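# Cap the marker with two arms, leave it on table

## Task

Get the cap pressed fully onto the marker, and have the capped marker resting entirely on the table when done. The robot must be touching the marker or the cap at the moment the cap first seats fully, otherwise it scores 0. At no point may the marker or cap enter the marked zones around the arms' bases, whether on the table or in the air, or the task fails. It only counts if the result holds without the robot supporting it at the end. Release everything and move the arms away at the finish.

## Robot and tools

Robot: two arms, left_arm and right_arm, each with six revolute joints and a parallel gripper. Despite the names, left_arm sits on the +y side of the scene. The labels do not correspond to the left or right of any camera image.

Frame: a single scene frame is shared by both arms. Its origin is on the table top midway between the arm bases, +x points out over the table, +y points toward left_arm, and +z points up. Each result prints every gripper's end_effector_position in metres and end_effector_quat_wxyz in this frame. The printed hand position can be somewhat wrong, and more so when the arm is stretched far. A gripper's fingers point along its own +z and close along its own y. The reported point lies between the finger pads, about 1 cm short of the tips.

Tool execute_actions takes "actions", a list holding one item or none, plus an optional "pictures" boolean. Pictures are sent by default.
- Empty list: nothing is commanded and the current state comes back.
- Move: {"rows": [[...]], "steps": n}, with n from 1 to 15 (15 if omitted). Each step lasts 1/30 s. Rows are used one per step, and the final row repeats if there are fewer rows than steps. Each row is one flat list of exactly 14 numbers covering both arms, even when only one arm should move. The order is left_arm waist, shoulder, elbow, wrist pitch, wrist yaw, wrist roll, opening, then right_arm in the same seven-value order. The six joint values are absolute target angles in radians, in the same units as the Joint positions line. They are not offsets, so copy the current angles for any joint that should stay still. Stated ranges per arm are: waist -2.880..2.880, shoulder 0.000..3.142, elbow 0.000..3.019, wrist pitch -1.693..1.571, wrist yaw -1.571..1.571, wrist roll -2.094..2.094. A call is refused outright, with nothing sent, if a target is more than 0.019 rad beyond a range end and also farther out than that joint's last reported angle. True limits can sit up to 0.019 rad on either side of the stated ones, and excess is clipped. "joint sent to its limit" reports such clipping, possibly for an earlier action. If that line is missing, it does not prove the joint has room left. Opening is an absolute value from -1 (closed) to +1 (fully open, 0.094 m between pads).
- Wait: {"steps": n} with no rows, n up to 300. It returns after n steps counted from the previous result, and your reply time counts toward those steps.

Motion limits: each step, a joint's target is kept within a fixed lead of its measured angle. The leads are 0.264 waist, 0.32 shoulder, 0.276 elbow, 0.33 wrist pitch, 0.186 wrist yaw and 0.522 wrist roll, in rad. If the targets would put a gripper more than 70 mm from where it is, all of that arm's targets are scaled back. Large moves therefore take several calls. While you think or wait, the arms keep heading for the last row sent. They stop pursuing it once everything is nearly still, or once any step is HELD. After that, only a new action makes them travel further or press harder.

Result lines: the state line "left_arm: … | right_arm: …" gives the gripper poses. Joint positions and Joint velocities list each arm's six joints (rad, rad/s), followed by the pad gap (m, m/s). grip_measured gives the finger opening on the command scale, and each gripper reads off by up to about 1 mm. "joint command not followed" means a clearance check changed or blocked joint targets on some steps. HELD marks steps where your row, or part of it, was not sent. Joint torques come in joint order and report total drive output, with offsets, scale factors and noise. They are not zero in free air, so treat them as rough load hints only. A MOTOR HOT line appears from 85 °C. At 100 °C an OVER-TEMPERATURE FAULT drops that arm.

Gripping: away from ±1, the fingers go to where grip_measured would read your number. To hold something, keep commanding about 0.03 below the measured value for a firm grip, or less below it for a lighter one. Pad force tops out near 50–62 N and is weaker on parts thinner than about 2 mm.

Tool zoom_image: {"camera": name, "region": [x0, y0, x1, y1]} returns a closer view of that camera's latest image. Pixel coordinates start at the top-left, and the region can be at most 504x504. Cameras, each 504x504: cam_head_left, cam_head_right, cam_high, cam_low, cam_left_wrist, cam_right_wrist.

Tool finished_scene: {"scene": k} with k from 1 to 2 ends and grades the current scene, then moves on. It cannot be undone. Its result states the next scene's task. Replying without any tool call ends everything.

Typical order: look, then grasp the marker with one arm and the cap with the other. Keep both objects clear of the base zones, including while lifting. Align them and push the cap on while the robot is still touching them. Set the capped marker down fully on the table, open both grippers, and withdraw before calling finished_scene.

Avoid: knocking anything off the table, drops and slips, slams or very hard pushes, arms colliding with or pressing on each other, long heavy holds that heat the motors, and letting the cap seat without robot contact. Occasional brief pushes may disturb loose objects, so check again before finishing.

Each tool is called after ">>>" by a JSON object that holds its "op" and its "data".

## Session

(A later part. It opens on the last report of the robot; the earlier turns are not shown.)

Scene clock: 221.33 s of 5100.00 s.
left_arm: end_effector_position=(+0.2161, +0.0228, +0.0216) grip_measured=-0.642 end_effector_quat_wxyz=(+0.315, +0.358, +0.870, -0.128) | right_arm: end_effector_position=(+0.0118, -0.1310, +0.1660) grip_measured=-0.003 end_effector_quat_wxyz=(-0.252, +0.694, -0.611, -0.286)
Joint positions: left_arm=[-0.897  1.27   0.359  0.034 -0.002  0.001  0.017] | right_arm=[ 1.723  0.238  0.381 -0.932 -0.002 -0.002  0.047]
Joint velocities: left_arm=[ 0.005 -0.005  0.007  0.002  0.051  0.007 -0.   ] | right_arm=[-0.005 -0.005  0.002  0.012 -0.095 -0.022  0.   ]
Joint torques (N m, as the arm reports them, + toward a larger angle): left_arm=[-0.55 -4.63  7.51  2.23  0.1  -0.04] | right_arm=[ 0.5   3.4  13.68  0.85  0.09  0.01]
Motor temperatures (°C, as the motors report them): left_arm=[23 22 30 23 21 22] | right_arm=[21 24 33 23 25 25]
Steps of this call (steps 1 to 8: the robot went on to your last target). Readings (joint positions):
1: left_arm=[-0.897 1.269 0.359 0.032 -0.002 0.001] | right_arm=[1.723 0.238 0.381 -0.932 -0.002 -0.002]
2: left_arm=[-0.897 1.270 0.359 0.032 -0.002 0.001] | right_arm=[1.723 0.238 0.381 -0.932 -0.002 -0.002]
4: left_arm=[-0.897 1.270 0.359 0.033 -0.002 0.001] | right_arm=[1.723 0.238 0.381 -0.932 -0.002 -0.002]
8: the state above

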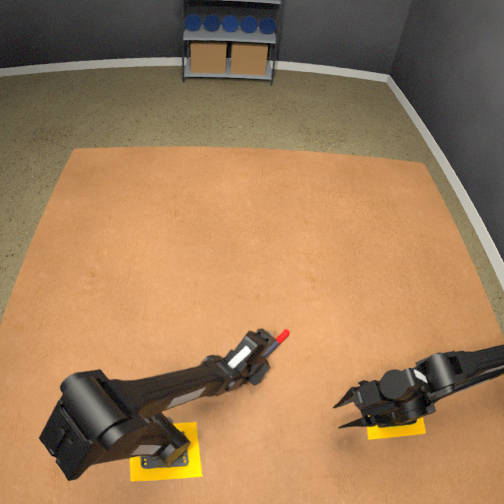

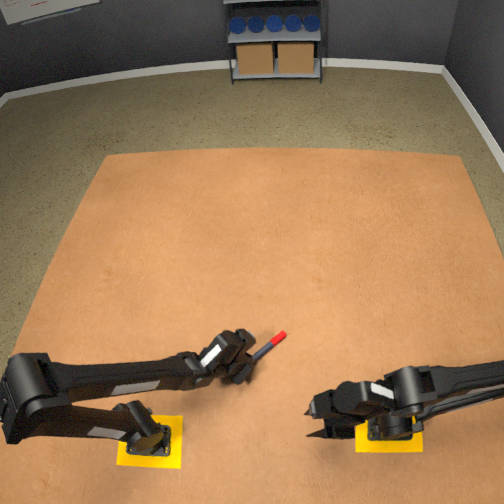

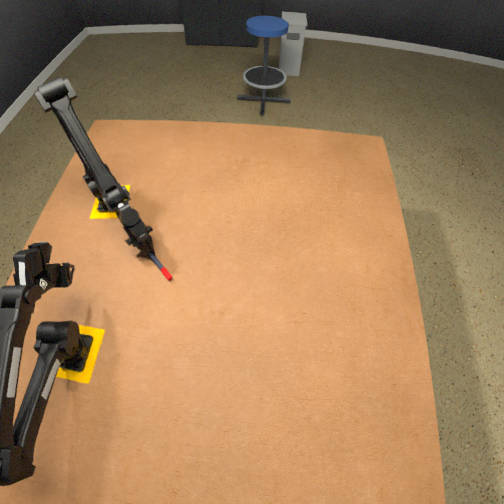

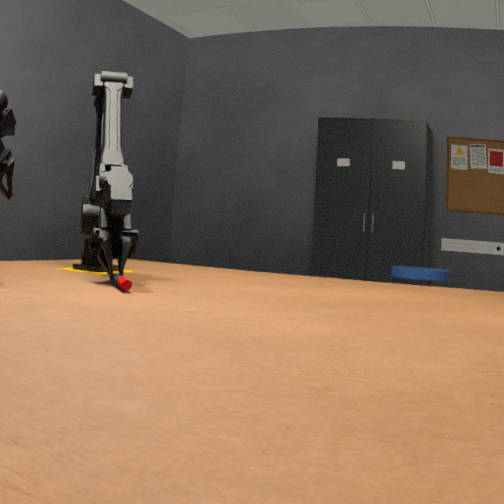

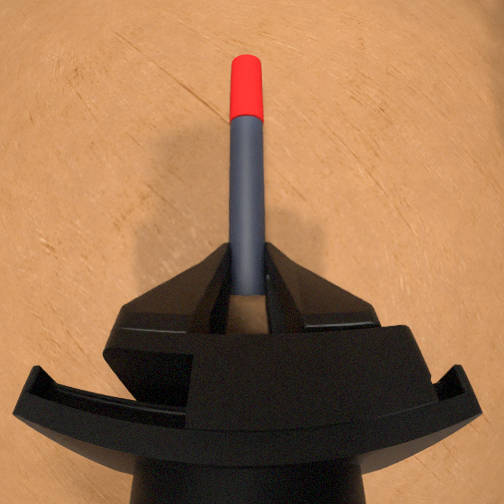

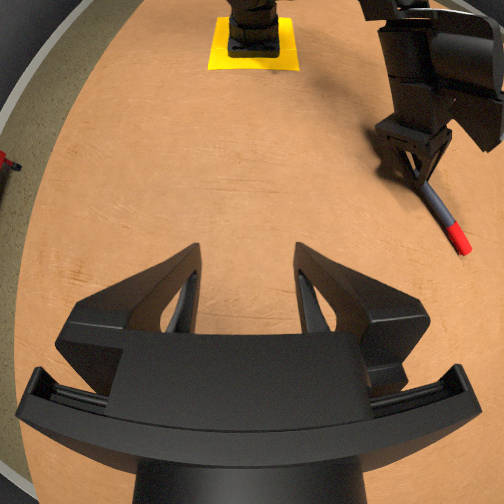

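Need about 6 mm more: q2 +.022, q4 +.01.

>>> {"op": "execute_actions", "data": {"actions": [{"rows":[[-0.9,1.278,0.36,0.064,0,0,-0.68,1.716,0.25,0.4,-0.95,0,-0.01,0],[-0.9,1.286,0.36,0.067,0,0,-0.68,1.716,0.25,0.4,-0.95,0,-0.01,0],[-0.9,1.294,0.36,0.07,0,0,-0.68,1.716,0.25,0.4,-0.95,0,-0.01,0]],"steps":10}], "pictures": false}}

>>> {"op": "execute_actions", "data": {"actions": [{"rows":[[-0.9,1.294,0.36,0.07,0,0,-0.6,1.716,0.25,0.4,-0.95,0,-0.01,0],[-0.9,1.294,0.36,0.07,0,0,-0.55,1.716,0.25,0.4,-0.95,0,-0.01,0],[-0.9,1.294,0.36,0.07,0,0,-0.3,1.716,0.25,0.4,-0.95,0,-0.01,0],[-0.9,1.294,0.36,0.07,0,0,0,1.716,0.25,0.4,-0.95,0,-0.01,0]],"steps":8}], "pictures": false}}

>>> {"op": "execute_actions", "data": {"actions": [{"rows":[[-0.9,1.26,0.36,0.06,0,0,0,1.716,0.25,0.4,-0.95,0,-0.01,0],[-0.9,1.21,0.36,0.04,0,0,0,1.716,0.25,0.4,-0.95,0,-0.01,0],[-0.9,1.15,0.36,0,0,0,0,1.716,0.25,0.4,-0.95,0,-0.01,0],[-0.9,1.09,0.36,-0.04,0,0,0,1.716,0.25,0.4,-0.95,0,-0.01,0],[-0.9,1.03,0.36,-0.08,0,0,0,1.716,0.25,0.4,-0.95,0,-0.01,0],[-0.9,0.97,0.36,-0.12,0,0,0,1.716,0.25,0.4,-0.95,0,-0.01,0],[-0.9,0.91,0.36,-0.16,0,0,0,1.716,0.25,0.4,-0.95,0,-0.01,0],[-0.9,0.85,0.36,-0.2,0,0,0,1.716,0.25,0.4,-0.95,0,-0.01,0],[-0.9,0.79,0.36,-0.25,0,0,0,1.716,0.25,0.4,-0.95,0,-0.01,0],[-0.9,0.73,0.36,-0.3,0,0,0,1.716,0.25,0.4,-0.95,0,-0.01,0],[-0.9,0.67,0.36,-0.35,0,0,0,1.716,0.25,0.4,-0.95,0,-0.01,0],[-0.9,0.63,0.36,-0.38,0,0,0,1.716,0.25,0.4,-0.95,0,-0.01,0],[-0.9,0.6,0.36,-0.4,0,0,0,1.716,0.25,0.4,-0.95,0,-0.01,0]]}]}}

Scene clock: 243.03 s of 5100.00 s.
left_arm: end_effector_position=(+0.2159, +0.0230, +0.0160) grip_measured=-0.642 end_effector_quat_wxyz=(+0.311, +0.359, +0.871, -0.127) | right_arm: end_effector_position=(+0.0118, -0.1310, +0.1660) grip_measured=-0.003 end_effector_quat_wxyz=(-0.252, +0.694, -0.611, -0.286)
Joint positions: left_arm=[-0.897  1.291  0.359  0.045 -0.002  0.001  0.017] | right_arm=[ 1.723  0.238  0.381 -0.932 -0.002 -0.002  0.047]
Joint velocities: left_arm=[-0.015 -0.024  0.017 -0.007  0.022  0.022 -0.001] | right_arm=[ 0.005  0.005  0.002  0.007  0.022 -0.051 -0.001]
Joint torques (N m, as the arm reports them, + toward a larger angle): left_arm=[-0.53 -4.75  7.28  2.13  0.11 -0.04] | right_arm=[ 0.25  3.04 13.69  0.72  0.12 -0.01]
Motor temperatures (°C, as the motors report them): left_arm=[23 22 28 23 21 22] | right_arm=[21 24 33 23 25 25]
Steps of this call (steps 1 to 15: the robot went on to your last target; steps 16 to 90: nothing new was sent; then 18.37 s passed at rest; steps 91 to 100: all 10 steps of this action). Readings (joint positions):
91: left_arm=[-0.897 1.270 0.359 0.035 -0.002 0.001] | right_arm=[1.723 0.238 0.381 -0.932 -0.002 -0.002]
92: left_arm=[-0.897 1.271 0.359 0.037 -0.002 0.001] | right_arm=[1.723 0.238 0.381 -0.932 -0.002 -0.002]
94: left_arm=[-0.897 1.279 0.359 0.043 -0.002 0.001] | right_arm=[1.723 0.238 0.381 -0.932 -0.002 -0.002]
98: left_arm=[-0.897 1.291 0.359 0.044 -0.002 0.001] | right_arm=[1.723 0.238 0.381 -0.932 -0.002 -0.002]
100: the state above

Scene clock: 243.30 s of 5100.00 s.
left_arm: end_effector_position=(+0.2159, +0.0230, +0.0160) grip_measured=-0.003 end_effector_quat_wxyz=(+0.311, +0.359, +0.871, -0.127) | right_arm: end_effector_position=(+0.0118, -0.1310, +0.1660) grip_measured=-0.003 end_effector_quat_wxyz=(-0.252, +0.694, -0.611, -0.286)
Joint positions: left_arm=[-0.897  1.291  0.359  0.045 -0.002  0.001  0.047] | right_arm=[ 1.723  0.238  0.381 -0.932 -0.002 -0.002  0.047]
Joint velocities: left_arm=[-0.005  0.005 -0.007 -0.007 -0.007  0.007  0.   ] | right_arm=[-0.005  0.005 -0.002  0.002 -0.022 -0.051 -0.001]
Joint torques (N m, as the arm reports them, + toward a larger angle): left_arm=[-0.57 -4.68  7.31  2.15  0.11 -0.05] | right_arm=[-0.06  3.4  13.67  0.68  0.19 -0.03]
Motor temperatures (°C, as the motors report them): left_arm=[23 22 28 23 21 22] | right_arm=[21 24 33 23 25 25]
Steps of this call (steps 1 to 8: all 8 steps of this action). Readings (joint positions):
1: left_arm=[-0.897 1.291 0.359 0.045 -0.002 0.001] | right_arm=[1.723 0.238 0.381 -0.932 -0.002 -0.002]
2: left_arm=[-0.897 1.291 0.359 0.045 -0.002 0.001] | right_arm=[1.723 0.238 0.381 -0.932 -0.002 -0.002]
4: left_arm=[-0.897 1.291 0.359 0.045 -0.002 0.001] | right_arm=[1.723 0.238 0.381 -0.932 -0.002 -0.002]
8: the state above

Scene clock: 243.80 s of 5100.00 s.
left_arm: end_effector_position=(+0.1833, +0.0552, +0.1754) grip_measured=-0.003 end_effector_quat_wxyz=(+0.440, +0.335, +0.814, -0.180) | right_arm: end_effector_position=(+0.0118, -0.1310, +0.1660) grip_measured=-0.003 end_effector_quat_wxyz=(-0.252, +0.694, -0.611, -0.286)
Joint positions: left_arm=[-0.897  0.578  0.357 -0.359 -0.002  0.001  0.047] | right_arm=[ 1.723  0.238  0.381 -0.932 -0.002 -0.002  0.047]
Joint velocities: left_arm=[ 0.005 -0.532 -0.007 -0.33  -0.037 -0.007  0.   ] | right_arm=[ 0.005 -0.005 -0.017 -0.007 -0.022 -0.007 -0.001]
Joint torques (N m, as the arm reports them, + toward a larger angle): left_arm=[-0.53  6.53 11.44  0.71  0.11 -0.04] | right_arm=[ 0.38  3.6  13.42  0.87  0.14 -0.01]
Motor temperatures (°C, as the motors report them): left_arm=[23 22 28 23 21 22] | right_arm=[21 24 33 23 25 25]
Steps of this call (steps 1 to 15: all 15 steps of this action). Readings (joint positions):
1: left_arm=[-0.897 1.290 0.359 0.045 -0.002 0.001] | right_arm=[1.723 0.238 0.381 -0.932 -0.002 -0.002]
2: left_arm=[-0.897 1.282 0.359 0.045 -0.002 0.001] | right_arm=[1.723 0.238 0.381 -0.932 -0.002 -0.002]
4: left_arm=[-0.897 1.226 0.358 0.017 -0.002 0.001] | right_arm=[1.723 0.238 0.381 -0.932 -0.002 -0.002]
8: left_arm=[-0.897 0.975 0.357 -0.113 -0.002 0.001] | right_arm=[1.723 0.238 0.381 -0.932 -0.002 -0.002]
15: the state above

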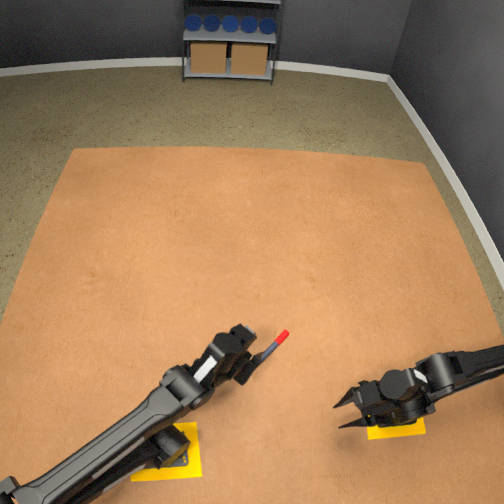

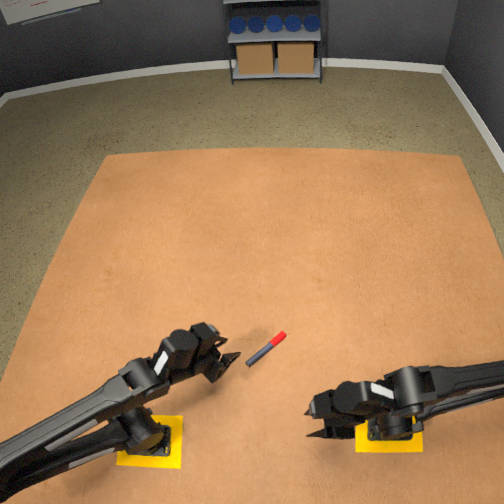

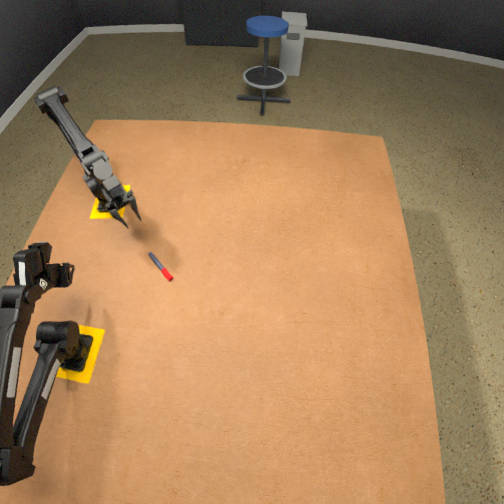

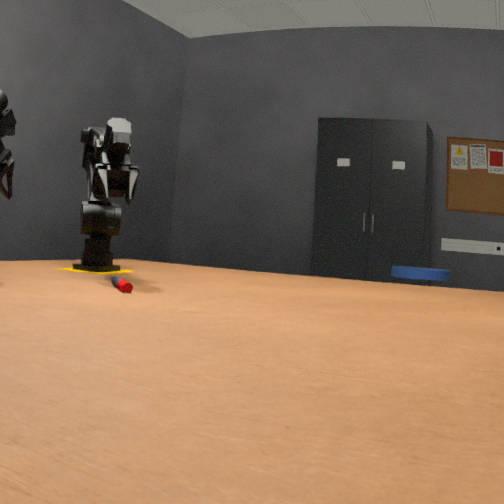

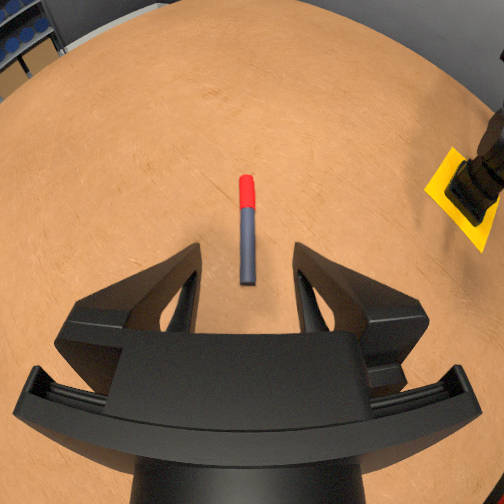

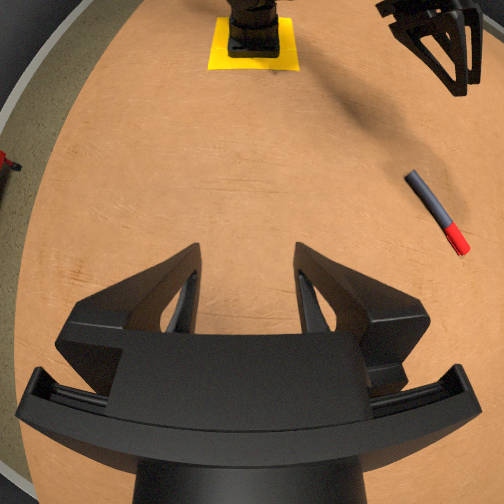

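>>> {"op": "finished_scene", "data": {"scene": 2}}

The scene is finished: the task was done.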